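## Task

Scene 1: get the green foam block resting on the counter surface itself, not on top of any other item there. Every other block must stay in its original spot and orientation. The robot must not tip over or be left leaning, or the task fails. The block must stay put on its own at the end, not because the robot is still holding it.

## Robot and tools

ROBOT. A simulated Hello Robot Stretch 3 with one arm. It has a two-wheel base (0.33 m long, 0.34 m wide), a lift on a mast, and an arm that telescopes out to the robot's RIGHT, ending in a wrist (yaw, pitch, roll) and a two-finger gripper. The base cannot strafe, so to shift the gripper forward or back you drive the base. On-the-spot turns pivot about the wheel midpoint, 0.05 m behind the front edge; with the arm in and wrist folded the swept radius is 0.28 m, larger if the wrist is unfolded. Small random nudges may move loose objects.

FRAMES. Base frame: origin on the floor between the drive wheels, x forward, y left, z up. hand_pose is in this frame, at the point where closed fingertips meet. Odometry frame is the base frame at scene start; heading is positive to the left, -3.142 to 3.142.

execute_actions takes "actions", a list run in order. Each action may hold "robot", "steps" (1 to 450 control steps at 30 per second, default 1) and "until". {"steps": n} alone just waits. "robot" is one command, a list of up to 8 commands run one after another (items may also be {"pause_s": s}, s at most 15), or {"stop": true}, which brakes everything and clears the queue.
A command can contain:
- "base": exactly one of {"translate_m": d} (a straight drive offset in metres from where the base is when the command starts, forward positive, |d| at most 1) or {"rotate_rad": d} (a turn offset in radians, counter-clockwise/left positive, |d| at most 3.2).
- "joints": named absolute targets, any subset; unnamed joints keep their current targets. Ranges: lift_m 0 to 1.1 (arm height, m); arm_m 0 to 0.52 (extension, m); wrist_yaw_rad -1.345 to 4.42 (0 along the arm, positive toward the front, 3.0 folded over the base); wrist_pitch_rad -1.57 to 0.451 (0 level, negative tips the fingers down); wrist_roll_rad -2.911 to 2.911 (0 fingers side by side, level); gripper_m -0.089 to 0.179 (larger is wider; actual fingertip gap is 0.007 less when almost shut, 0.025 less when fully open, zero below 0.007); head_pan_rad -3.953 to 1.73 (0 forward, positive left, -1.57 looks along the arm); head_tilt_rad -1.53 to 0.419 (negative down).
- "contact_limits": {"arm_m": e}, effort percent 1 to 100 at which the arm stops on contact; smaller is gentler, too small stops at once. Lasts until the next arm_m command.
Motions in one command start together and keep running across later actions. A new command overrides at once and discards the rest of an old queue. Any invalid value rejects the whole call.
"until" ends an action early: {"robot": {"status": "ended"}} fires when nothing reports moving and no queue runs. You can also test fields such as lift_m, arm_m_goal, base_status, queue, queue_left, refusals with [op, value], op one of =, !=, <, <=, >, >=; statuses take a word or ["!=", "moving"]. {"any": {"status": "ended"}} fires when any motion ends. Do not wait on exact equality of a reading.

zoom_image: {"camera": one of head_camera, nav_camera, wrist_camera, "region": [x0, y0, x1, y1]} in pixels of that camera's last image, top-left origin, at most 504 by 504.
finished_scene: {"scene": 1 or 2}; ends that scene permanently and reports success. Let all motion finish first; anything still moving is braked.

CAMERAS. head_camera (896x504) and nav_camera (672x504 fisheye) ride on the head, aimed with head_pan_rad and head_tilt_rad. wrist_camera (644x364) is on the gripper. Each successful call returns one image per camera at its end.

RESULT LINES. base_status shows progress like "moving (translate_m +0.1200 of +0.3000)". joint_goals and joint_status per joint; status words: moving, done, off_target (rested away from goal, may still push), contact_stop (pushed into something; that joint goes slack until commanded again), time_out, stopped, not_commanded, torque_fault (wrist servo off about 10 s, limp, commands refused). measured_speeds in unit per second. "refusals", "queue" (idle/running/done/dropped/stopped), "queue_left". Lines starting "refused:" or "dropped:" name the failing goal (counted from 0); "replaced:" just reports how a superseded motion ended. "robot.on_its_own" appears when the robot altered a goal, a joint is slack or off, a motor strains at rest, or base_tilt drifts 3 degrees or more from the start. base_tilt (forward/right, degrees), turned_by_wheels, turned_by_imu, base_odometry (wheel-count only). motor_effort in percent, positive pushes toward higher values, bracket is peak; noisy and biased. lidar_m: 12 distances in 30-degree sectors from straight ahead counter-clockwise (4th left, 7th behind, 10th right), plane 0.17 m high, so it sees legs not tabletops. wrist_depth_mm and head_depth_mm: 7x7 grids of median depth in mm.

SPEED. Full base speed (0.30 m/s, 1.9 rad/s) only with lift_m under 0.30, arm_m under 0.03 and wrist_yaw_rad over 2.54; otherwise 0.10 m/s and 0.63 rad/s.

GRIPPING. Close to a gripper_m below the block's width; lower squeezes harder, but the stall guard eases off if too hard. Readings and "done" do not prove a grasp; check images. Release by opening at least 0.02 beyond where the fingers made contact.

CAUTIONS. Fold or unfold the wrist only with lift_m 0.32 to 0.95, wrist_pitch_rad -0.4 and roll near 0; once folded, lift may go down to 0.25. With wrist_yaw_rad below -0.4 keep pitch at -0.5 or lower. Pushing with the gripper above about 0.45 m, pushing again after a contact_stop, or driving while holding or pressing something fixed can tip the robot; snagging furniture while driving, especially in reverse, also can. If tilted, reverse the last move in small steps, lift the gripper off, and lower lift_m to about 0.2 if needed. Avoid drops, slams, hard pushes, knocking other blocks, and leaving the block held at the end.

Each tool is called after "Request:" as name([rows], argument=value, ...), one row to a line, values as JSON.

## Session

Request:
execute_actions(actions=[])

Scene clock: 0.00 s.
robot.base_odometry: x=+0.000 y=+0.000 heading=+0.000 (m, m, rad; robot's odometry frame)
robot.turned_by_wheels: +0.000 (rad since the last result)
robot.turned_by_imu: +0.000 (rad since the last result)
robot.base_tilt: forward=+2.3 right=-1.2 (deg)
robot.lidar_m: 1.71 2.59 2.56 2.76 0.97 0.96 1.04 1.23 1.22 1.32 1.69 1.51
robot.head_depth_mm: 1920 1966 1936 1967 1950 1730 1328 / 1931 2113 2105 2114 2088 1737 1364 / 1922 2264 2283 2268 2267 1743 2146 / 1919 2475 2469 2459 2449 1757 2365 / 1913 2639 2687 2678 2687 1894 2278 / 1895 2778 2952 2962 2941 2876 2489 / 1356 2714 2803 2811 2785 2766 2518
robot.base_status: not_commanded
robot.joint_positions: lift_m=+0.327 arm_m=-0.003 wrist_yaw_rad=+2.968 wrist_pitch_rad=-0.479 wrist_roll_rad=+0.019 gripper_m=+0.037 head_pan_rad=-0.008 head_tilt_rad=+0.001
robot.joint_goals: lift_m=+0.327 arm_m=-0.003 wrist_yaw_rad=+2.968 wrist_pitch_rad=-0.479 wrist_roll_rad=+0.019 gripper_m=+0.037 head_pan_rad=-0.008 head_tilt_rad=+0.001
robot.joint_status: lift_m=not_commanded arm_m=not_commanded wrist_yaw_rad=not_commanded wrist_pitch_rad=not_commanded wrist_roll_rad=not_commanded gripper_m=not_commanded head_pan_rad=not_commanded head_tilt_rad=not_commanded
robot.measured_speeds: translate_m=+0.000 rotate_rad=+0.000 lift_m=+0.000 arm_m=+0.000 wrist_yaw_rad=+0.000 wrist_pitch_rad=+0.000 wrist_roll_rad=+0.000 head_pan_rad=+0.000 head_tilt_rad=+0.000
robot: refusals=0 queue=idle queue_left=0
robot.motor_effort: left_wheel=+1 right_wheel=+0 lift_m=+29 arm_m=+0 wrist_yaw_rad=+0 wrist_pitch_rad=+5 wrist_roll_rad=+0 gripper_m=+0 head_pan_rad=+0 head_tilt_rad=+1 (%)
robot.hand_pose: x=+0.0162 y=+0.0709 z=+0.3257 quat_wxyz=(+0.228, +0.705, +0.106, +0.663) (m; robot's base frame)
robot.wrist_depth_mm: 718 - - - - - - / 780 - - - - - - / 805 - - - - 963 915 / 775 807 781 769 750 743 743 / 657 643 645 639 641 614 610 / 536 541 - 528 - 514 517 / 474 484 - - 445 451 450
pictures: head_camera (sideways: a quarter turn clockwise sets it upright), nav_camera (sideways: a quarter turn counterclockwise sets it upright), wrist_camera
Images, in order (width x height): head_camera 896x504, nav_camera 672x504, wrist_camera 644x364.

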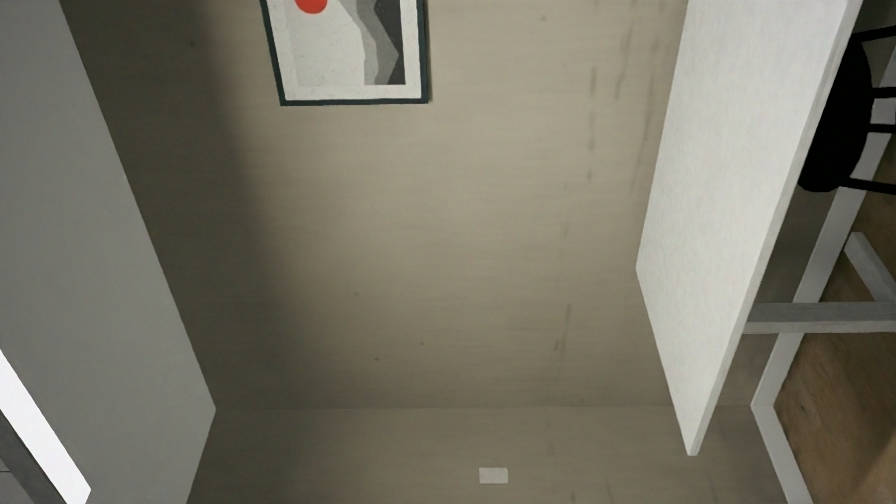

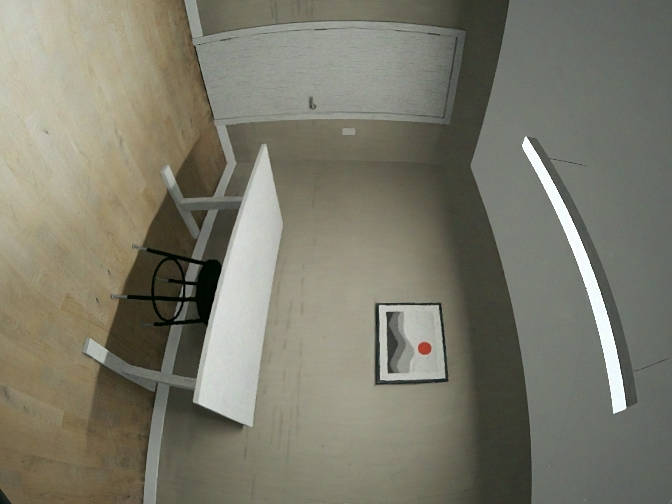

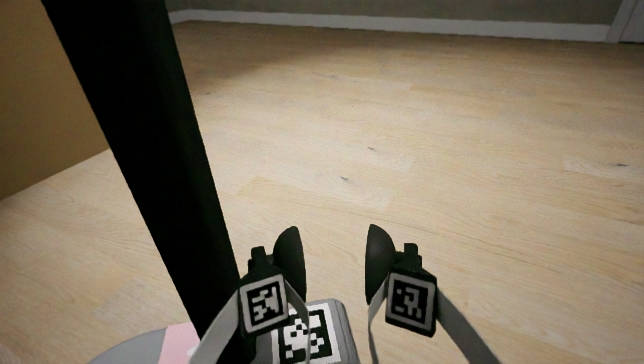

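Request:
execute_actions([
  {"robot":{"joints":{"head_pan_rad":-1.6,"head_tilt_rad":-0.6}},"steps":200,"until":{"robot":{"status":"ended"}}},
])

Request:
execute_actions([
  {"robot":{"joints":{"head_pan_rad":-3.2,"head_tilt_rad":-0.6}},"steps":200,"until":{"robot":{"status":"ended"}}},
])

Scene clock: 3.30 s.
robot.base_odometry: x=+0.000 y=+0.000 heading=+0.000 (m, m, rad; robot's odometry frame)
robot.turned_by_wheels: +0.000 (rad since the last result)
robot.turned_by_imu: +0.000 (rad since the last result)
robot.base_tilt: forward=+2.4 right=-1.1 (deg)
robot.lidar_m: 1.71 2.58 2.56 2.77 0.97 0.96 1.04 1.23 1.22 1.32 1.69 1.51
robot.head_depth_mm: 1083 1169 1274 1386 1541 1492 1259 / 1148 1253 1367 1506 1662 1505 1271 / 1225 1344 1477 1640 1754 1503 1273 / 1313 1445 1594 1791 1842 1518 1280 / 1410 1565 1751 1984 1861 1522 1285 / 1534 1712 1944 2120 1858 1527 1290 / 1675 1890 2068 1886 1873 1534 1294
robot.base_status: not_commanded
robot.joint_positions: lift_m=+0.327 arm_m=-0.003 wrist_yaw_rad=+2.968 wrist_pitch_rad=-0.479 wrist_roll_rad=+0.019 gripper_m=+0.037 head_pan_rad=-1.593 head_tilt_rad=-0.592
robot.joint_goals: lift_m=+0.327 arm_m=-0.003 wrist_yaw_rad=+2.968 wrist_pitch_rad=-0.479 wrist_roll_rad=+0.019 gripper_m=+0.037 head_pan_rad=-1.600 head_tilt_rad=-0.600
robot.joint_status: lift_m=not_commanded arm_m=not_commanded wrist_yaw_rad=not_commanded wrist_pitch_rad=not_commanded wrist_roll_rad=not_commanded gripper_m=not_commanded head_pan_rad=done head_tilt_rad=done
robot.measured_speeds: translate_m=+0.000 rotate_rad=+0.000 lift_m=+0.000 arm_m=+0.000 wrist_yaw_rad=+0.000 wrist_pitch_rad=+0.000 wrist_roll_rad=+0.000 head_pan_rad=+0.000 head_tilt_rad=+0.000
robot: refusals=0 queue=done queue_left=0
robot.motor_effort: left_wheel=+0(1) right_wheel=+0(0) lift_m=+29(28) arm_m=+0(0) wrist_yaw_rad=+1(0) wrist_pitch_rad=+5(5) wrist_roll_rad=+0(0) gripper_m=+0(0) head_pan_rad=-3(39) head_tilt_rad=-3(25) (%)
robot.hand_pose: x=+0.0162 y=+0.0709 z=+0.3257 quat_wxyz=(+0.228, +0.705, +0.106, +0.663) (m; robot's base frame)
robot.wrist_depth_mm: 713 - - - - - - / 769 - - - - - - / 810 - - - - 978 949 / 801 799 789 778 765 748 719 / 659 639 650 627 639 624 608 / 545 539 - 539 - 517 518 / 470 483 - - 441 449 446
pictures: head_camera (sideways: a quarter turn clockwise sets it upright), nav_camera (sideways: a quarter turn counterclockwise sets it upright), wrist_camera
camera_calibration (this result's frames):
head_camera: T_world_to_cam=[[0.00571012, 0.555084, -0.831775, 1.10317], [0.999426, 0.0245994, 0.0232774, -0.0330491], [0.0333821, -0.83143, -0.554625, 0.67721], [0, 0, 0, 1]] pos_world=[0.00412428, -0.048486, 1.29395]
nav_camera: T_world_to_cam=[[-0.000304153, -0.589489, 0.807776, -1.01563], [-0.998586, 0.0431146, 0.0310877, 0.0199962], [-0.0531529, -0.806625, -0.588669, 0.725665], [0, 0, 0, 1]] pos_world=[0.0582302, -0.0142267, 1.24696]
wrist_camera: T_world_to_cam=[[0.979285, -0.194853, -0.0550655, 0.0238489], [-0.155686, -0.550688, -0.820064, 0.351052], [0.129468, 0.811649, -0.569617, 0.288283], [0, 0, 0, 1]] pos_world=[-0.00602468, -0.0360177, 0.453409]
Images, in order (width x height): head_camera 896x504, nav_camera 672x504, wrist_camera 644x364.

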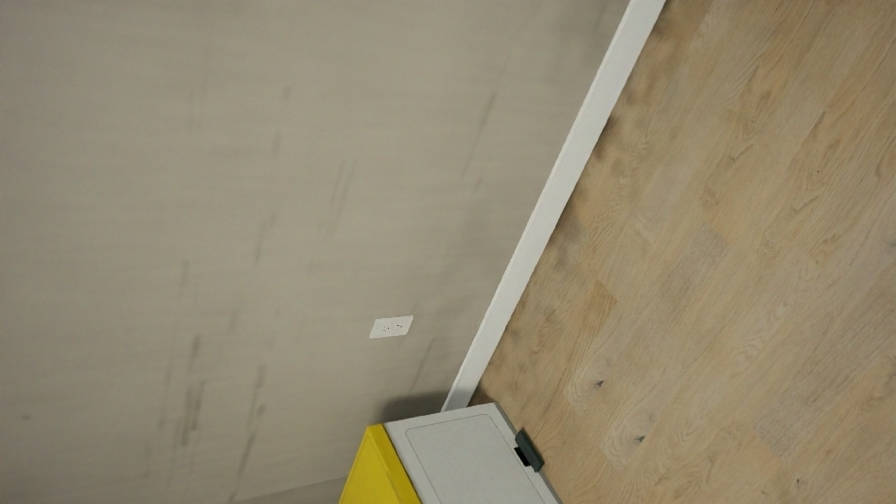

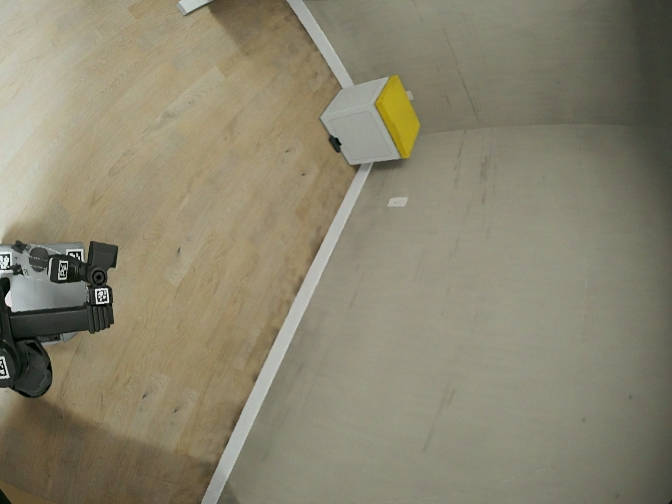

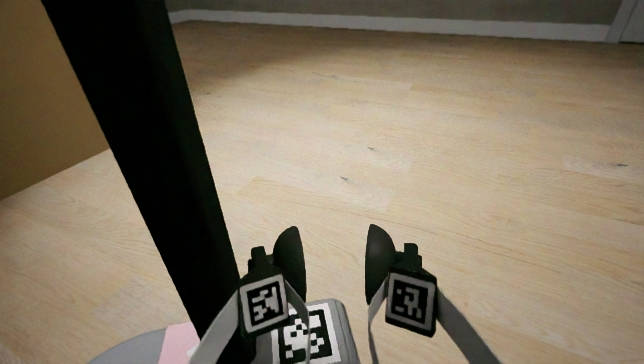

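Scene clock: 4.60 s.
robot.base_odometry: x=+0.000 y=+0.000 heading=+0.000 (m, m, rad; robot's odometry frame)
robot.turned_by_wheels: +0.000 (rad since the last result)
robot.turned_by_imu: +0.000 (rad since the last result)
robot.base_tilt: forward=+2.3 right=-1.2 (deg)
robot.lidar_m: 1.71 2.58 2.55 2.77 0.97 0.96 1.04 1.23 1.22 1.32 1.69 1.51
robot.head_depth_mm: 2468 2345 1013 1083 1198 1342 1260 / 2244 1581 1083 1168 1305 1426 1270 / 1946 1595 1153 1267 1429 1499 1275 / 1712 1617 1233 1376 1572 1512 1277 / 1538 1564 1334 1519 1722 1519 1286 / 1388 1455 1474 1663 1788 1527 1285 / 1269 1348 1436 1535 1643 1531 1301
robot.base_status: not_commanded
robot.joint_positions: lift_m=+0.327 arm_m=-0.003 wrist_yaw_rad=+2.968 wrist_pitch_rad=-0.479 wrist_roll_rad=+0.019 gripper_m=+0.037 head_pan_rad=-3.193 head_tilt_rad=-0.592
robot.joint_goals: lift_m=+0.327 arm_m=-0.003 wrist_yaw_rad=+2.968 wrist_pitch_rad=-0.479 wrist_roll_rad=+0.019 gripper_m=+0.037 head_pan_rad=-3.200 head_tilt_rad=-0.600
robot.joint_status: lift_m=not_commanded arm_m=not_commanded wrist_yaw_rad=not_commanded wrist_pitch_rad=not_commanded wrist_roll_rad=not_commanded gripper_m=not_commanded head_pan_rad=done head_tilt_rad=done
robot.measured_speeds: translate_m=+0.000 rotate_rad=+0.000 lift_m=+0.000 arm_m=+0.000 wrist_yaw_rad=+0.000 wrist_pitch_rad=+0.000 wrist_roll_rad=+0.000 head_pan_rad=+0.000 head_tilt_rad=+0.000
robot: refusals=0 queue=done queue_left=0
robot.motor_effort: left_wheel=+0(0) right_wheel=+0(1) lift_m=+28(28) arm_m=+1(0) wrist_yaw_rad=+1(2) wrist_pitch_rad=+5(5) wrist_roll_rad=+0(0) gripper_m=+0(0) head_pan_rad=-3(36) head_tilt_rad=-3(2) (%)
robot.hand_pose: x=+0.0162 y=+0.0709 z=+0.3257 quat_wxyz=(+0.228, +0.705, +0.106, +0.663) (m; robot's base frame)
robot.wrist_depth_mm: 727 - - - - - - / 786 - - - - - - / 801 - - - - 975 932 / 806 796 767 791 756 759 738 / 642 647 636 627 647 608 601 / 554 542 - 532 - 508 522 / 469 482 - - 450 452 442
pictures: head_camera (sideways: a quarter turn clockwise sets it upright), nav_camera (sideways: a quarter turn counterclockwise sets it upright), wrist_camera
camera_calibration (this result's frames):
head_camera: T_world_to_cam=[[0.554965, -0.0219321, -0.831585, 1.09957], [-0.00460474, -0.999718, 0.0232934, -0.0269452], [-0.831861, -0.00909776, -0.554909, 0.682857], [0, 0, 0, 1]] pos_world=[-0.0423049, 0.00339067, 1.29394]
nav_camera: T_world_to_cam=[[-0.589505, 0.0175327, 0.807574, -1.01177], [0.0722468, 0.996902, 0.0310949, 0.0134547], [-0.804527, 0.0766753, -0.588945, 0.730608], [0, 0, 0, 1]] pos_world=[-0.00962421, -0.0516935, 1.24695]
wrist_camera: T_world_to_cam=[[0.979285, -0.194853, -0.0550654, 0.0238489], [-0.155685, -0.550688, -0.820064, 0.351052], [0.129468, 0.811649, -0.569617, 0.288283], [0, 0, 0, 1]] pos_world=[-0.00602468, -0.0360177, 0.453409]
Images, in order (width x height): head_camera 896x504, nav_camera 672x504, wrist_camera 644x364.

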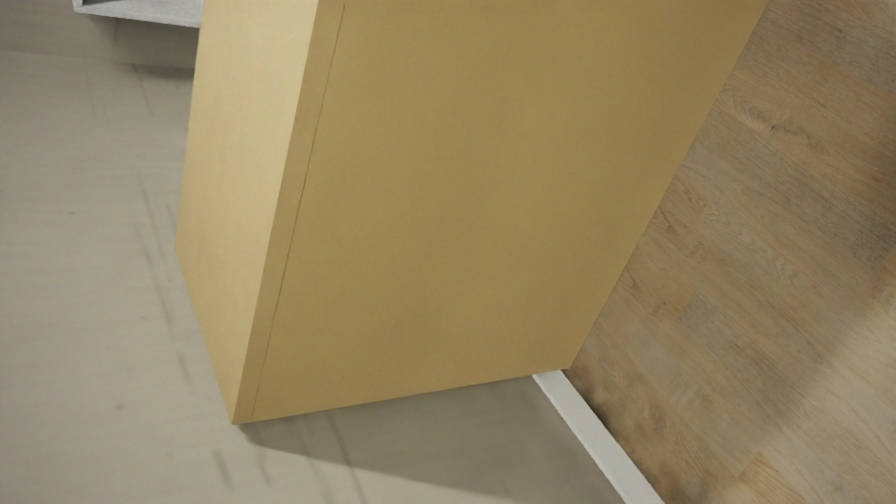

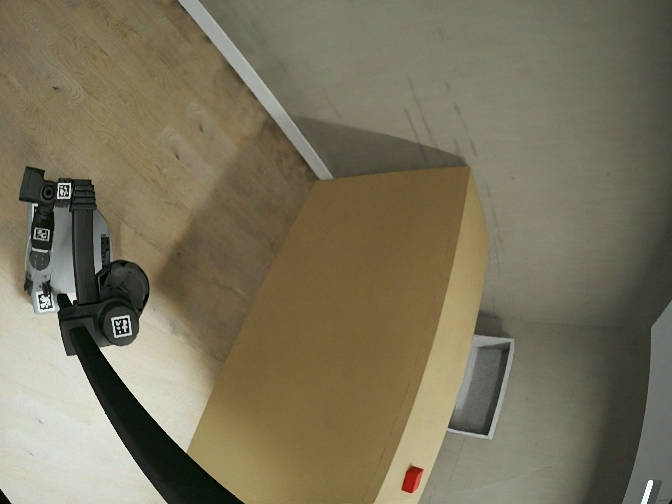

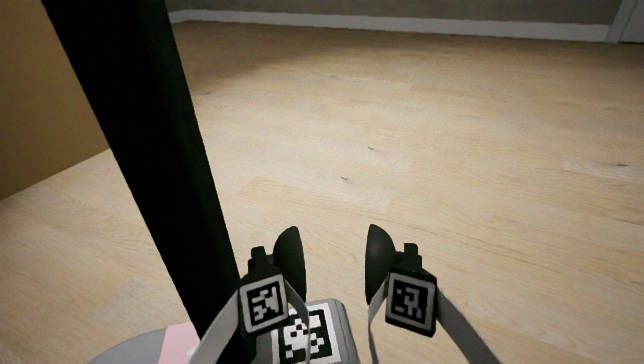

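Request:
execute_actions([
  {"robot":{"joints":{"head_pan_rad":-3.9,"head_tilt_rad":-0.4}},"steps":200,"until":{"robot":{"status":"ended"}}},
])

Request:
execute_actions([
  {"robot":{"joints":{"head_pan_rad":1.6,"head_tilt_rad":-0.5}},"steps":200,"until":{"robot":{"status":"ended"}}},
])

Scene clock: 7.77 s.
robot.base_odometry: x=+0.000 y=+0.000 heading=+0.000 (m, m, rad; robot's odometry frame)
robot.turned_by_wheels: +0.000 (rad since the last result)
robot.turned_by_imu: +0.000 (rad since the last result)
robot.base_tilt: forward=+2.2 right=-1.1 (deg)
robot.lidar_m: 1.70 2.58 2.56 2.77 0.97 0.96 1.04 1.23 1.22 1.32 1.68 1.51
robot.head_depth_mm: 2438 2573 - - - - - / 2422 2579 2690 1024 1067 1164 1271 / 2414 2584 2695 1024 1064 1153 1264 / 2413 2554 2683 1033 1059 1148 1259 / 2386 2522 2635 1044 1050 1145 1253 / 2376 2498 2604 1053 1045 1139 1240 / 2367 2495 2575 1059 1037 1129 1230
robot.base_status: not_commanded
robot.joint_positions: lift_m=+0.327 arm_m=-0.003 wrist_yaw_rad=+2.968 wrist_pitch_rad=-0.479 wrist_roll_rad=+0.019 gripper_m=+0.037 head_pan_rad=-3.893 head_tilt_rad=-0.409
robot.joint_goals: lift_m=+0.327 arm_m=-0.003 wrist_yaw_rad=+2.968 wrist_pitch_rad=-0.479 wrist_roll_rad=+0.019 gripper_m=+0.037 head_pan_rad=-3.900 head_tilt_rad=-0.400
robot.joint_status: lift_m=not_commanded arm_m=not_commanded wrist_yaw_rad=not_commanded wrist_pitch_rad=not_commanded wrist_roll_rad=not_commanded gripper_m=not_commanded head_pan_rad=done head_tilt_rad=done
robot.measured_speeds: translate_m=+0.000 rotate_rad=+0.000 lift_m=+0.000 arm_m=+0.000 wrist_yaw_rad=+0.000 wrist_pitch_rad=+0.000 wrist_roll_rad=+0.000 head_pan_rad=+0.000 head_tilt_rad=+0.000
robot: refusals=0 queue=done queue_left=0
robot.motor_effort: left_wheel=+0(0) right_wheel=+0(0) lift_m=+28(29) arm_m=+0(0) wrist_yaw_rad=+1(1) wrist_pitch_rad=+5(5) wrist_roll_rad=+0(0) gripper_m=+0(0) head_pan_rad=-3(33) head_tilt_rad=+3(15) (%)
robot.hand_pose: x=+0.0162 y=+0.0709 z=+0.3257 quat_wxyz=(+0.228, +0.705, +0.106, +0.663) (m; robot's base frame)
robot.wrist_depth_mm: 718 - - - - - - / 766 - - - - - - / 806 - - - - 965 941 / 780 792 792 768 765 756 737 / 647 653 650 620 645 613 600 / 541 534 - 521 - 522 512 / 467 486 - - 444 450 441
pictures: head_camera (sideways: a quarter turn clockwise sets it upright), nav_camera (sideways: a quarter turn counterclockwise sets it upright), wrist_camera
camera_calibration (this result's frames):
head_camera: T_world_to_cam=[[0.292509, -0.264269, -0.919021, 1.21521], [-0.645019, -0.764031, 0.0144025, -0.0114682], [-0.705967, 0.588573, -0.393945, 0.472645], [0, 0, 0, 1]] pos_world=[-0.0291869, 0.0341958, 1.30317]
nav_camera: T_world_to_cam=[[-0.324545, 0.285755, 0.901673, -1.1361], [0.701368, 0.712299, 0.0267081, 0.0153213], [-0.634629, 0.641072, -0.431592, 0.524837], [0, 0, 0, 1]] pos_world=[-0.0463845, -0.0227253, 1.2505]
wrist_camera: T_world_to_cam=[[0.979285, -0.194853, -0.0550655, 0.0238489], [-0.155686, -0.550688, -0.820064, 0.351052], [0.129468, 0.811649, -0.569617, 0.288283], [0, 0, 0, 1]] pos_world=[-0.00602466, -0.0360177, 0.453409]
Images, in order (width x height): head_camera 896x504, nav_camera 672x504, wrist_camera 644x364.

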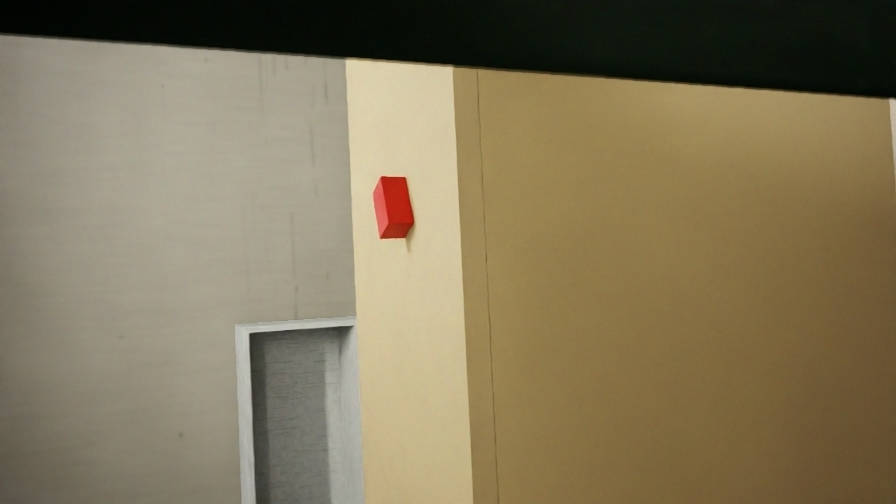

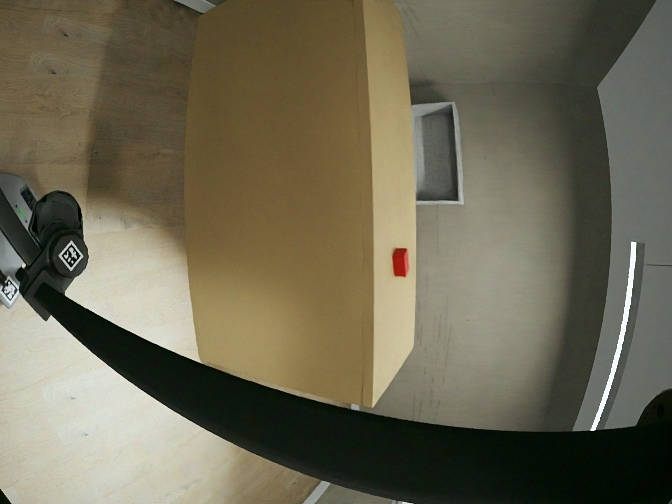

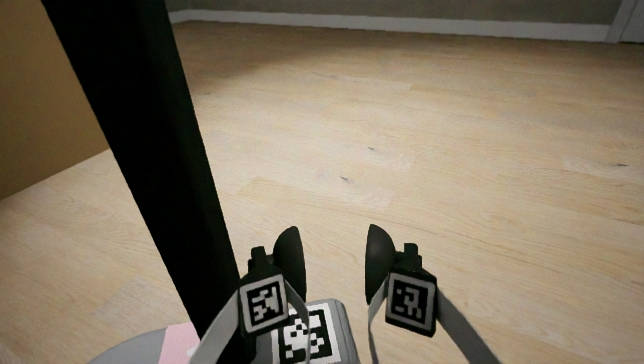

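Scene clock: 10.53 s.
robot.base_odometry: x=+0.000 y=+0.000 heading=+0.000 (m, m, rad; robot's odometry frame)
robot.turned_by_wheels: +0.000 (rad since the last result)
robot.turned_by_imu: +0.000 (rad since the last result)
robot.base_tilt: forward=+2.3 right=-1.2 (deg)
robot.lidar_m: 1.71 2.59 2.55 2.77 0.97 0.96 1.05 1.23 1.22 1.32 1.69 1.51
robot.head_depth_mm: 2321 2459 2651 2705 2033 1623 1348 / 2465 2648 2835 2740 2048 1638 1353 / 2633 2853 3079 2784 2065 1638 1358 / 2841 3084 3330 2795 2074 1649 1363 / 3076 3336 3603 2820 2098 1659 1374 / 3008 3180 3371 2843 2015 1429 1373 / 2766 2923 3038 1116 1190 1282 -
robot.base_status: not_commanded
robot.joint_positions: lift_m=+0.327 arm_m=-0.003 wrist_yaw_rad=+2.968 wrist_pitch_rad=-0.479 wrist_roll_rad=+0.019 gripper_m=+0.037 head_pan_rad=+1.593 head_tilt_rad=-0.494
robot.joint_goals: lift_m=+0.327 arm_m=-0.003 wrist_yaw_rad=+2.968 wrist_pitch_rad=-0.479 wrist_roll_rad=+0.019 gripper_m=+0.037 head_pan_rad=+1.600 head_tilt_rad=-0.500
robot.joint_status: lift_m=not_commanded arm_m=not_commanded wrist_yaw_rad=not_commanded wrist_pitch_rad=not_commanded wrist_roll_rad=not_commanded gripper_m=not_commanded head_pan_rad=done head_tilt_rad=done
robot.measured_speeds: translate_m=+0.000 rotate_rad=+0.000 lift_m=+0.000 arm_m=+0.000 wrist_yaw_rad=+0.000 wrist_pitch_rad=+0.000 wrist_roll_rad=+0.000 head_pan_rad=+0.000 head_tilt_rad=+0.000
robot: refusals=0 queue=done queue_left=0
robot.motor_effort: left_wheel=+1(0) right_wheel=+0(0) lift_m=+29(28) arm_m=+1(0) wrist_yaw_rad=+1(1) wrist_pitch_rad=+5(5) wrist_roll_rad=+0(0) gripper_m=+0(0) head_pan_rad=+2(38) head_tilt_rad=-2(11) (%)
robot.hand_pose: x=+0.0162 y=+0.0709 z=+0.3257 quat_wxyz=(+0.228, +0.705, +0.106, +0.663) (m; robot's base frame)
robot.wrist_depth_mm: 736 - - - - - - / 798 - - - - - - / 827 - - - - 976 948 / 766 788 778 773 759 749 738 / 649 647 643 631 647 611 619 / 546 544 - 533 - 520 520 / 473 478 - - 444 451 448
pictures: head_camera (sideways: a quarter turn clockwise sets it upright), nav_camera (sideways: a quarter turn counterclockwise sets it upright), wrist_camera
camera_calibration (this result's frames):
head_camera: T_world_to_cam=[[0.0168202, -0.470339, -0.882325, 1.16902], [-0.997336, -0.0705355, 0.0185875, -0.0147657], [-0.0709777, 0.879662, -0.470273, 0.568094], [0, 0, 0, 1]] pos_world=[0.00593241, 0.0490646, 1.29889]
nav_camera: T_world_to_cam=[[-0.0237803, 0.506667, 0.861814, -1.08595], [0.999581, -0.00216656, 0.0288555, 0.0107096], [0.0164873, 0.862139, -0.506403, 0.618209], [0, 0, 0, 1]] pos_world=[-0.0467219, 0.0172539, 1.24864]
wrist_camera: T_world_to_cam=[[0.979285, -0.194854, -0.0550655, 0.0238489], [-0.155686, -0.550688, -0.820064, 0.351052], [0.129468, 0.811649, -0.569617, 0.288283], [0, 0, 0, 1]] pos_world=[-0.00602465, -0.0360177, 0.453409]
Images, in order (width x height): head_camera 896x504, nav_camera 672x504, wrist_camera 644x364.

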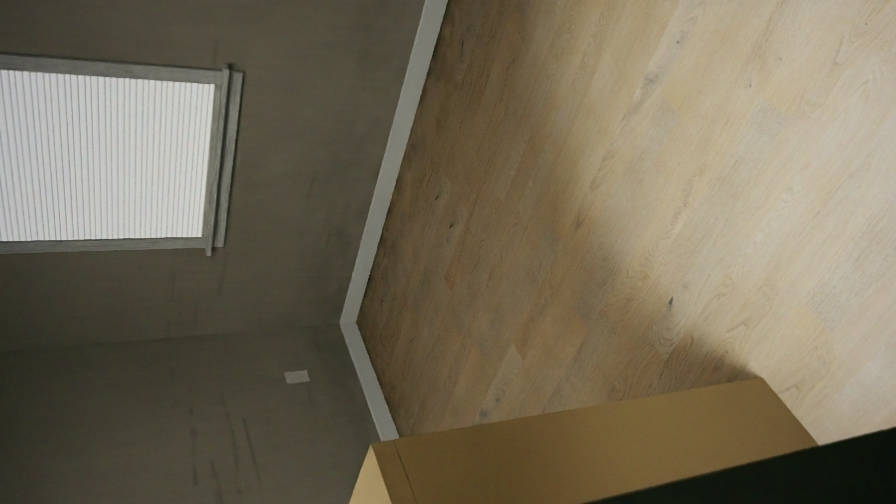

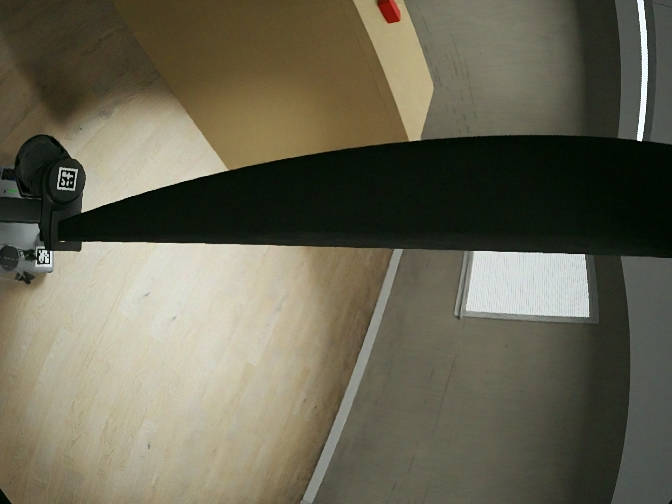

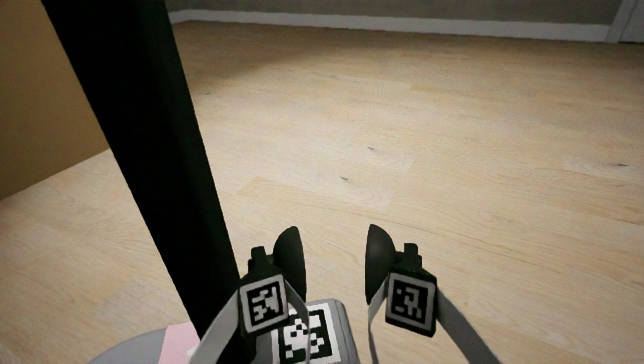

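Request:
execute_actions([
  {"robot":[{"joints":{"lift_m":0.27,"head_pan_rad":1.2,"head_tilt_rad":-0.6},"base":{"rotate_rad":1.6}},{"base":{"translate_m":1.0}},{"base":{"translate_m":0.3}},{"base":{"rotate_rad":0.84}},{"base":{"translate_m":0.7}}],"steps":450,"until":{"robot":{"status":"ended"}}},
])

Scene clock: 32.23 s.
robot.base_odometry: x=-0.563 y=+1.744 heading=+2.440 (m, m, rad; robot's odometry frame)
robot.turned_by_wheels: +2.440 (rad since the last result)
robot.turned_by_imu: +2.406 (rad since the last result)
robot.base_tilt: forward=+2.9 right=-1.6 (deg)
robot.lidar_m: 1.31 1.34 1.55 0.43 0.44 0.58 3.06 2.27 1.58 1.50 1.53 1.38
robot.head_depth_mm: 1722 1838 1711 1772 1815 1494 1268 / 1984 2036 2262 2138 1816 1500 1270 / 2114 2089 2360 2296 1830 1505 1274 / 2069 2255 2488 2348 1850 1508 1279 / 1993 2166 2362 2360 1851 1503 1286 / 1927 2093 2281 2390 1741 607 651 / 1889 2016 2165 722 559 527 600
robot.base_status: moving (translate_m +0.6880 of +0.7000)
robot.joint_positions: lift_m=+0.270 arm_m=-0.003 wrist_yaw_rad=+2.968 wrist_pitch_rad=-0.480 wrist_roll_rad=+0.019 gripper_m=+0.037 head_pan_rad=+1.207 head_tilt_rad=-0.593
robot.joint_goals: lift_m=+0.270 arm_m=-0.003 wrist_yaw_rad=+2.968 wrist_pitch_rad=-0.480 wrist_roll_rad=+0.019 gripper_m=+0.037 head_pan_rad=+1.200 head_tilt_rad=-0.600
robot.joint_status: lift_m=done arm_m=not_commanded wrist_yaw_rad=not_commanded wrist_pitch_rad=not_commanded wrist_roll_rad=not_commanded gripper_m=not_commanded head_pan_rad=done head_tilt_rad=done
robot.measured_speeds: translate_m=+0.090 rotate_rad=+0.000 lift_m=+0.000 arm_m=+0.000 wrist_yaw_rad=+0.000 wrist_pitch_rad=+0.000 wrist_roll_rad=+0.000 head_pan_rad=+0.000 head_tilt_rad=+0.000
robot: refusals=0 queue=running queue_left=0
robot.motor_effort: left_wheel=-4(7) right_wheel=+0(13) lift_m=+17(31) arm_m=+0(0) wrist_yaw_rad=+0(1) wrist_pitch_rad=+5(5) wrist_roll_rad=+0(0) gripper_m=+1(0) head_pan_rad=-3(22) head_tilt_rad=-4(12) (%)
robot.hand_pose: x=+0.0162 y=+0.0708 z=+0.2695 quat_wxyz=(+0.228, +0.705, +0.106, +0.663) (m; robot's base frame)
robot.wrist_depth_mm: 356 - 401 - - - - / 383 - 436 - - - - / 417 - 471 849 859 852 847 / 457 478 541 681 662 673 651 / 494 523 559 554 560 543 531 / 481 491 - - - 458 447 / 430 - - - 387 395 395
pictures: head_camera (sideways: a quarter turn clockwise sets it upright), nav_camera (sideways: a quarter turn counterclockwise sets it upright), wrist_camera
camera_calibration (this result's frames):
head_camera: T_world_to_cam=[[-0.191768, -0.521821, -0.83122, 1.10365], [-0.949827, 0.311906, 0.0233239, -0.0212191], [0.247092, 0.793988, -0.555453, 0.676983], [0, 0, 0, 1]] pos_world=[0.0242137, 0.0450102, 1.2939]
nav_camera: T_world_to_cam=[[0.198201, 0.556025, 0.807188, -1.01608], [0.926353, -0.375369, 0.0311088, 0.00822662], [0.320291, 0.741575, -0.589474, 0.724435], [0, 0, 0, 1]] pos_world=[-0.0382633, 0.030829, 1.24694]
wrist_camera: T_world_to_cam=[[0.979281, -0.19488, -0.0550548, 0.0207506], [-0.155754, -0.551077, -0.81979, 0.304919], [0.129421, 0.811379, -0.570012, 0.256506], [0, 0, 0, 1]] pos_world=[-0.00602559, -0.0360459, 0.397323]
Images, in order (width x height): head_camera 896x504, nav_camera 672x504, wrist_camera 644x364.

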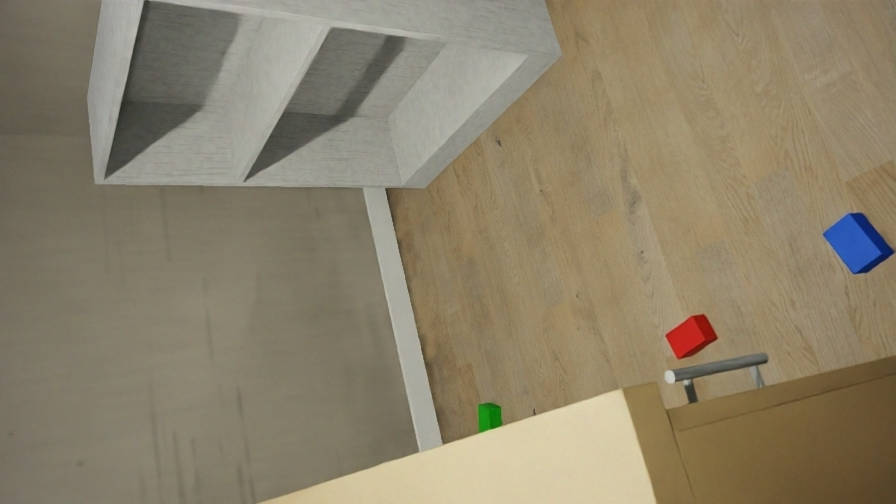

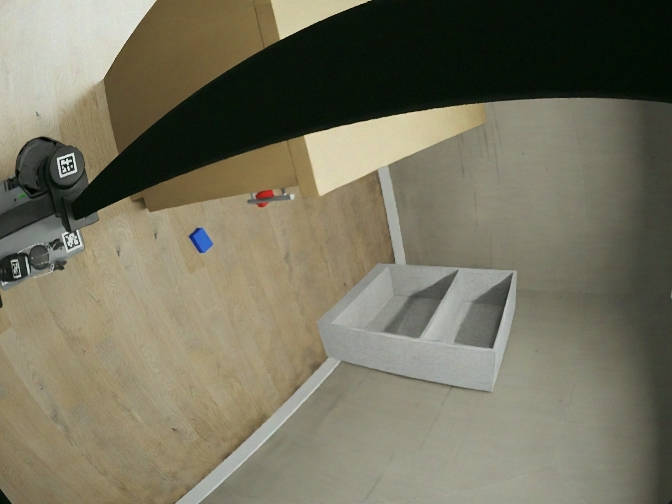

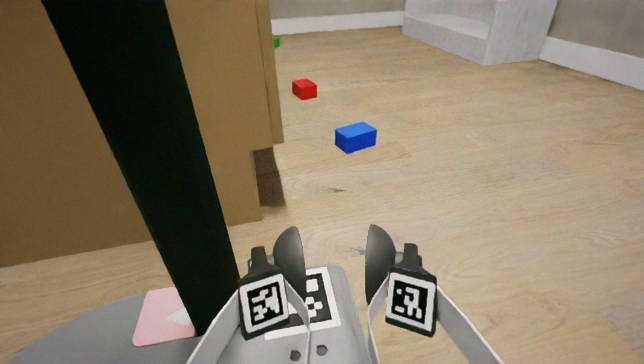

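Request:
execute_actions([
  {"robot":[{"base":{"translate_m":0.55},"joints":{"head_pan_rad":0.5,"head_tilt_rad":-0.9}},{"base":{"rotate_rad":1.65}},{"base":{"translate_m":1.0}}],"steps":450,"until":{"robot":{"status":"ended"}}},
])

Scene clock: 54.97 s.
robot.base_odometry: x=-1.576 y=+1.294 heading=-2.193 (m, m, rad; robot's odometry frame)
robot.turned_by_wheels: +1.650 (rad since the last result)
robot.turned_by_imu: +1.626 (rad since the last result)
robot.base_tilt: forward=+2.4 right=-1.0 (deg)
robot.lidar_m: 1.30 0.72 0.53 0.51 0.53 0.74 2.47 1.06 0.79 0.76 0.50 1.03
robot.head_depth_mm: 1178 1326 1520 1626 1417 1250 1117 / 1203 1387 1627 1638 1431 1258 1121 / 1010 1166 1388 1622 1430 1264 1132 / 905 967 1117 1319 1435 1270 1139 / 907 812 933 1069 1278 1276 1141 / 919 733 802 901 1026 1237 1147 / 933 716 695 775 867 987 1136
robot.base_status: done (translate_m +1.0000 of +1.0000)
robot.joint_positions: lift_m=+0.270 arm_m=-0.003 wrist_yaw_rad=+2.968 wrist_pitch_rad=-0.480 wrist_roll_rad=+0.019 gripper_m=+0.037 head_pan_rad=+0.507 head_tilt_rad=-0.890
robot.joint_goals: lift_m=+0.270 arm_m=-0.003 wrist_yaw_rad=+2.968 wrist_pitch_rad=-0.480 wrist_roll_rad=+0.019 gripper_m=+0.037 head_pan_rad=+0.500 head_tilt_rad=-0.900
robot.joint_status: lift_m=done arm_m=not_commanded wrist_yaw_rad=not_commanded wrist_pitch_rad=not_commanded wrist_roll_rad=not_commanded gripper_m=not_commanded head_pan_rad=done head_tilt_rad=done
robot.measured_speeds: translate_m=+0.000 rotate_rad=+0.000 lift_m=+0.000 arm_m=+0.000 wrist_yaw_rad=+0.000 wrist_pitch_rad=+0.000 wrist_roll_rad=+0.000 head_pan_rad=+0.000 head_tilt_rad=+0.000
robot: refusals=0 queue=done queue_left=0
robot.motor_effort: left_wheel=-1(5) right_wheel=+3(13) lift_m=+17(17) arm_m=+0(0) wrist_yaw_rad=+0(0) wrist_pitch_rad=+5(5) wrist_roll_rad=+0(0) gripper_m=+0(0) head_pan_rad=-3(29) head_tilt_rad=-4(18) (%)
robot.hand_pose: x=+0.0162 y=+0.0708 z=+0.2695 quat_wxyz=(+0.228, +0.705, +0.106, +0.663) (m; robot's base frame)
robot.wrist_depth_mm: 437 - 475 500 511 540 575 / 482 - 512 549 568 606 627 / 522 - 623 652 682 733 748 / 620 636 673 687 661 649 649 / 568 565 562 523 546 539 535 / 459 477 - - - 452 455 / 422 - - - 388 392 393
pictures: head_camera (sideways: a quarter turn clockwise sets it upright), nav_camera (sideways: a quarter turn counterclockwise sets it upright), wrist_camera
camera_calibration (this result's frames):
head_camera: T_world_to_cam=[[-0.673996, -0.381634, -0.632523, 0.847627], [-0.517704, 0.854806, 0.0358996, -0.0402158], [0.526985, 0.351656, -0.773709, 0.959162], [0, 0, 0, 1]] pos_world=[0.0450131, 0.0205643, 1.2797]
nav_camera: T_world_to_cam=[[0.693507, 0.399513, 0.599531, -0.748478], [0.475349, -0.879064, 0.0359273, 0.0047176], [0.541379, 0.26007, -0.799545, 0.996305], [0, 0, 0, 1]] pos_world=[-0.0225467, 0.0440641, 1.24516]
wrist_camera: T_world_to_cam=[[0.979281, -0.194881, -0.0550551, 0.0207472], [-0.155755, -0.551077, -0.81979, 0.304909], [0.129422, 0.811379, -0.570012, 0.25652], [0, 0, 0, 1]] pos_world=[-0.00602552, -0.0360635, 0.397322]
Images, in order (width x height): head_camera 896x504, nav_camera 672x504, wrist_camera 644x364.

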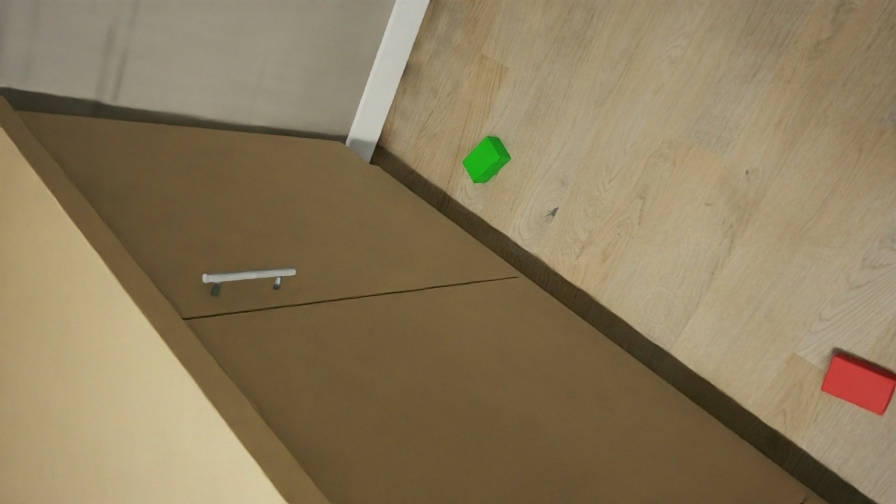

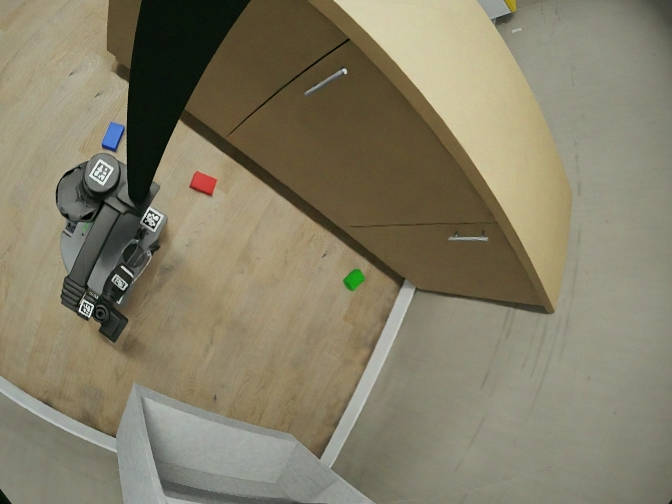

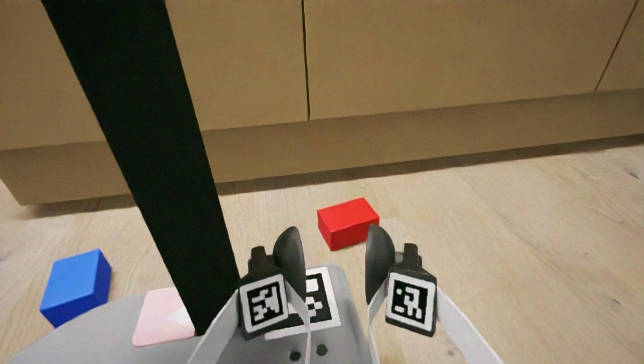

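Request:
execute_actions([
  {"robot":[{"base":{"translate_m":0.72},"joints":{"head_pan_rad":-1.6,"head_tilt_rad":-1.2,"wrist_pitch_rad":-0.4}},{"base":{"rotate_rad":2.78}},{"joints":{"lift_m":0.4,"gripper_m":0.15}},{"joints":{"wrist_yaw_rad":1.6}},{"joints":{"wrist_yaw_rad":0,"wrist_pitch_rad":-1.5}}],"steps":450,"until":{"robot":{"status":"ended"}}},
])

Scene clock: 78.63 s.
robot.base_odometry: x=-1.996 y=+0.709 heading=+0.586 (m, m, rad; robot's odometry frame)
robot.turned_by_wheels: +2.780 (rad since the last result)
robot.turned_by_imu: +2.739 (rad since the last result)
robot.base_tilt: forward=+2.5 right=-1.2 (deg)
robot.lidar_m: 0.87 1.88 0.68 0.73 0.67 0.54 0.58 0.58 0.62 0.50 0.50 0.55
robot.head_depth_mm: 628 792 1091 1328 1249 1174 - / 597 745 989 1338 1276 - - / 544 704 920 1326 1274 - - / 530 667 858 1197 1267 1185 1111 / 524 634 803 1089 1278 1189 1111 / 516 605 755 1005 1282 1190 1115 / 518 576 712 933 1274 1200 1123
robot.base_status: done (rotate_rad +2.7799 of +2.7800)
robot.joint_positions: lift_m=+0.400 arm_m=-0.003 wrist_yaw_rad=+0.002 wrist_pitch_rad=-1.493 wrist_roll_rad=+0.019 gripper_m=+0.150 head_pan_rad=-1.594 head_tilt_rad=-1.186
robot.joint_goals: lift_m=+0.400 arm_m=-0.003 wrist_yaw_rad=+0.000 wrist_pitch_rad=-1.500 wrist_roll_rad=+0.019 gripper_m=+0.150 head_pan_rad=-1.600 head_tilt_rad=-1.200
robot.joint_status: lift_m=done arm_m=not_commanded wrist_yaw_rad=done wrist_pitch_rad=done wrist_roll_rad=not_commanded gripper_m=done head_pan_rad=done head_tilt_rad=done
robot.measured_speeds: translate_m=+0.000 rotate_rad=+0.000 lift_m=+0.000 arm_m=+0.000 wrist_yaw_rad=+0.000 wrist_pitch_rad=+0.000 wrist_roll_rad=+0.000 head_pan_rad=+0.000 head_tilt_rad=+0.000
robot: refusals=0 queue=done queue_left=0
robot.motor_effort: left_wheel=+0(6) right_wheel=+3(12) lift_m=+38(40) arm_m=+0(1) wrist_yaw_rad=-2(3) wrist_pitch_rad=-3(10) wrist_roll_rad=+0(0) gripper_m=+1(100) head_pan_rad=-3(36) head_tilt_rad=-5(21) (%)
robot.hand_pose: x=-0.0216 y=-0.1380 z=+0.2809 quat_wxyz=(+0.514, +0.476, -0.523, -0.485) (m; robot's base frame)
robot.wrist_depth_mm: 427 427 421 419 422 426 419 / 432 429 425 424 428 427 426 / 433 431 431 424 424 431 428 / 439 437 435 434 430 429 425 / 438 436 434 - - - 430 / 445 438 440 - - - 439 / 440 451 450 - - - 437
pictures: head_camera (sideways: a quarter turn clockwise sets it upright), nav_camera (sideways: a quarter turn counterclockwise sets it upright), wrist_camera
camera_calibration (this result's frames):
head_camera: T_world_to_cam=[[0.0146607, 0.925373, -0.378773, 0.512875], [0.998968, 0.0027311, 0.0453381, -0.0617396], [0.0429892, -0.379047, -0.924378, 1.15794], [0, 0, 0, 1]] pos_world=[0.0043779, -0.0355186, 1.26744]
nav_camera: T_world_to_cam=[[-0.00884416, -0.940491, 0.339703, -0.405744], [-0.999028, 0.0229794, 0.0376103, 0.0115346], [-0.0431783, -0.33904, -0.93978, 1.1821], [0, 0, 0, 1]] pos_world=[0.0589762, 0.0189174, 1.24832]
wrist_camera: T_world_to_cam=[[-0.998298, 0.0575274, -0.00960587, -0.00302298], [0.0569816, 0.997135, 0.0497535, 0.167305], [0.0124405, 0.0491214, -0.998715, 0.449966], [0, 0, 0, 1]] pos_world=[-0.018149, -0.188755, 0.441035]
Images, in order (width x height): head_camera 896x504, nav_camera 672x504, wrist_camera 644x364.

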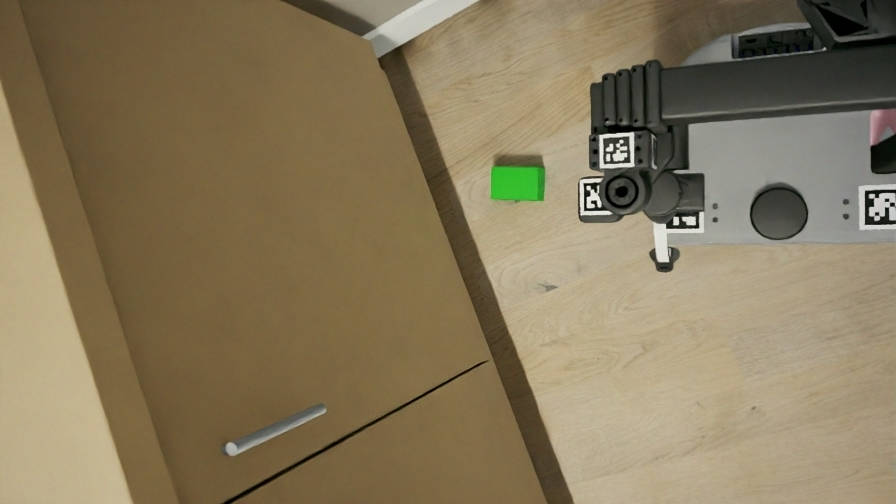

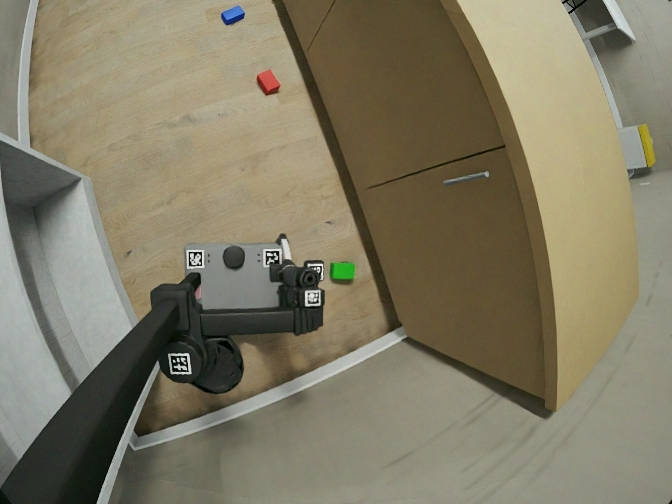

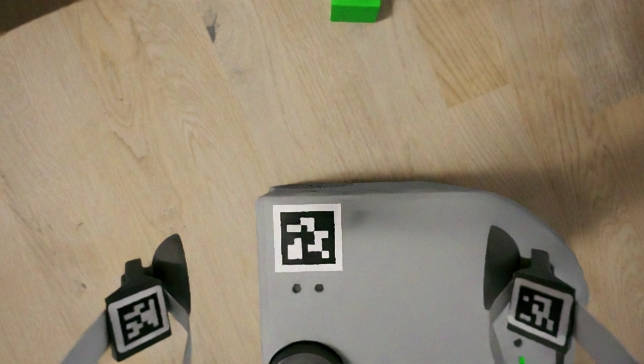

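Request:
execute_actions([
  {"robot":{"base":{"translate_m":-0.035},"joints":{"arm_m":0.2,"lift_m":0.27,"wrist_pitch_rad":-1.3,"gripper_m":0.13}},"steps":450,"until":{"robot":{"status":"ended"}}},
])

Scene clock: 85.67 s.
robot.base_odometry: x=-2.025 y=+0.690 heading=+0.586 (m, m, rad; robot's odometry frame)
robot.turned_by_wheels: +0.000 (rad since the last result)
robot.turned_by_imu: +0.000 (rad since the last result)
robot.base_tilt: forward=+2.5 right=-1.1 (deg)
robot.lidar_m: 0.88 1.84 0.69 0.72 0.58 0.51 0.55 0.55 0.60 0.52 0.51 0.56
robot.head_depth_mm: 644 811 1113 1314 1249 1171 - / 613 764 1014 1360 1264 - - / 587 723 942 1273 1248 - - / 535 684 879 1259 1266 1183 1110 / 528 650 824 1119 1275 1185 1115 / 522 619 775 1033 1282 1191 1121 / 518 592 724 957 1277 1199 1121
robot.base_status: done (translate_m -0.0350 of -0.0350)
robot.joint_positions: lift_m=+0.270 arm_m=+0.200 wrist_yaw_rad=+0.000 wrist_pitch_rad=-1.307 wrist_roll_rad=+0.019 gripper_m=+0.130 head_pan_rad=-1.594 head_tilt_rad=-1.186
robot.joint_goals: lift_m=+0.270 arm_m=+0.200 wrist_yaw_rad=+0.000 wrist_pitch_rad=-1.300 wrist_roll_rad=+0.019 gripper_m=+0.130 head_pan_rad=-1.600 head_tilt_rad=-1.200
robot.joint_status: lift_m=done arm_m=done wrist_yaw_rad=done wrist_pitch_rad=done wrist_roll_rad=not_commanded gripper_m=done head_pan_rad=done head_tilt_rad=done
robot.measured_speeds: translate_m=+0.000 rotate_rad=+0.000 lift_m=+0.000 arm_m=+0.000 wrist_yaw_rad=+0.000 wrist_pitch_rad=+0.000 wrist_roll_rad=+0.000 head_pan_rad=+0.000 head_tilt_rad=+0.000
robot: refusals=0 queue=done queue_left=0
robot.motor_effort: left_wheel=-1(4) right_wheel=+3(6) lift_m=+17(41) arm_m=+6(7) wrist_yaw_rad=+1(1) wrist_pitch_rad=+2(1) wrist_roll_rad=+0(0) gripper_m=+0(87) head_pan_rad=-3(3) head_tilt_rad=-5(5) (%)
robot.hand_pose: x=-0.0216 y=-0.3881 z=+0.1555 quat_wxyz=(+0.556, +0.426, -0.566, -0.434) (m; robot's base frame)
robot.wrist_depth_mm: 149 164 272 325 339 338 335 / 256 290 332 333 332 330 329 / 319 328 331 328 325 323 322 / 326 321 321 275 317 316 315 / 319 317 311 271 310 311 309 / 309 309 306 305 304 - 299 / 302 302 299 300 297 297 298
pictures: head_camera (sideways: a quarter turn clockwise sets it upright), nav_camera (sideways: a quarter turn counterclockwise sets it upright), wrist_camera
camera_calibration (this result's frames):
head_camera: T_world_to_cam=[[0.0146607, 0.925373, -0.378773, 0.512875], [0.998968, 0.0027311, 0.0453381, -0.0617396], [0.0429892, -0.379047, -0.924378, 1.15794], [0, 0, 0, 1]] pos_world=[0.0043779, -0.0355186, 1.26744]
nav_camera: T_world_to_cam=[[-0.00884416, -0.940491, 0.339703, -0.405744], [-0.999028, 0.0229794, 0.0376103, 0.0115346], [-0.0431783, -0.33904, -0.93978, 1.1821], [0, 0, 0, 1]] pos_world=[0.0589762, 0.0189174, 1.24832]
wrist_camera: T_world_to_cam=[[-0.998208, 0.056253, -0.0204006, 0.0113637], [0.0585064, 0.989044, -0.13553, 0.448651], [0.0125531, -0.13648, -0.990563, 0.263758], [0, 0, 0, 1]] pos_world=[-0.0182166, -0.408377, 0.322306]
Images, in order (width x height): head_camera 896x504, nav_camera 672x504, wrist_camera 644x364.

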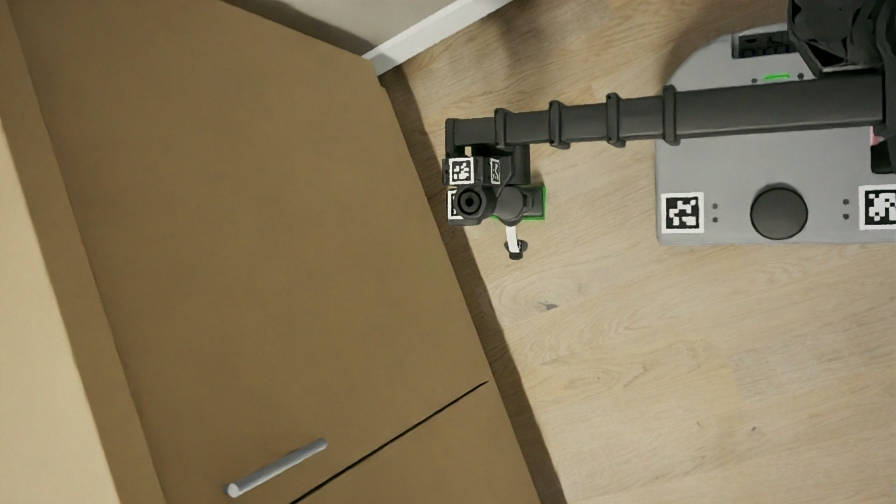

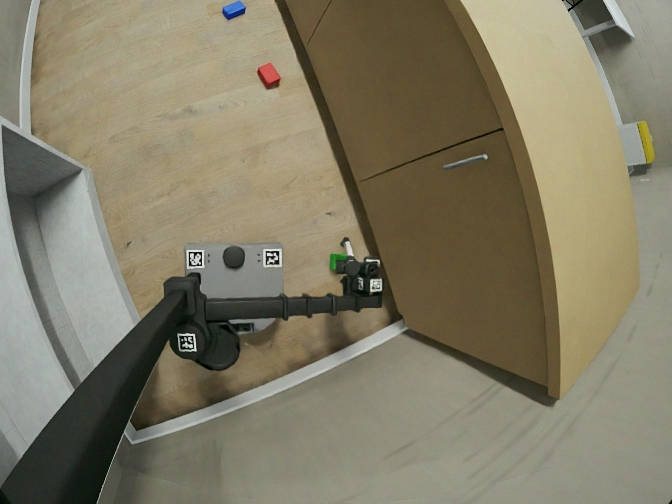

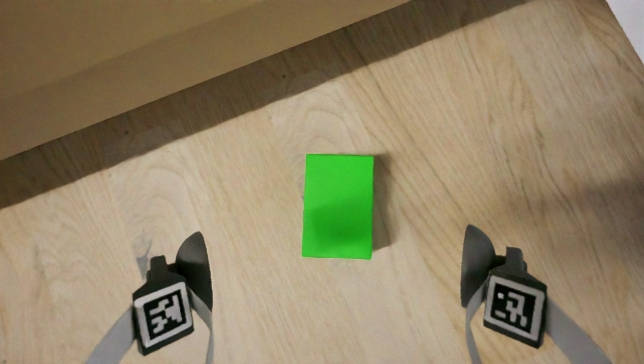

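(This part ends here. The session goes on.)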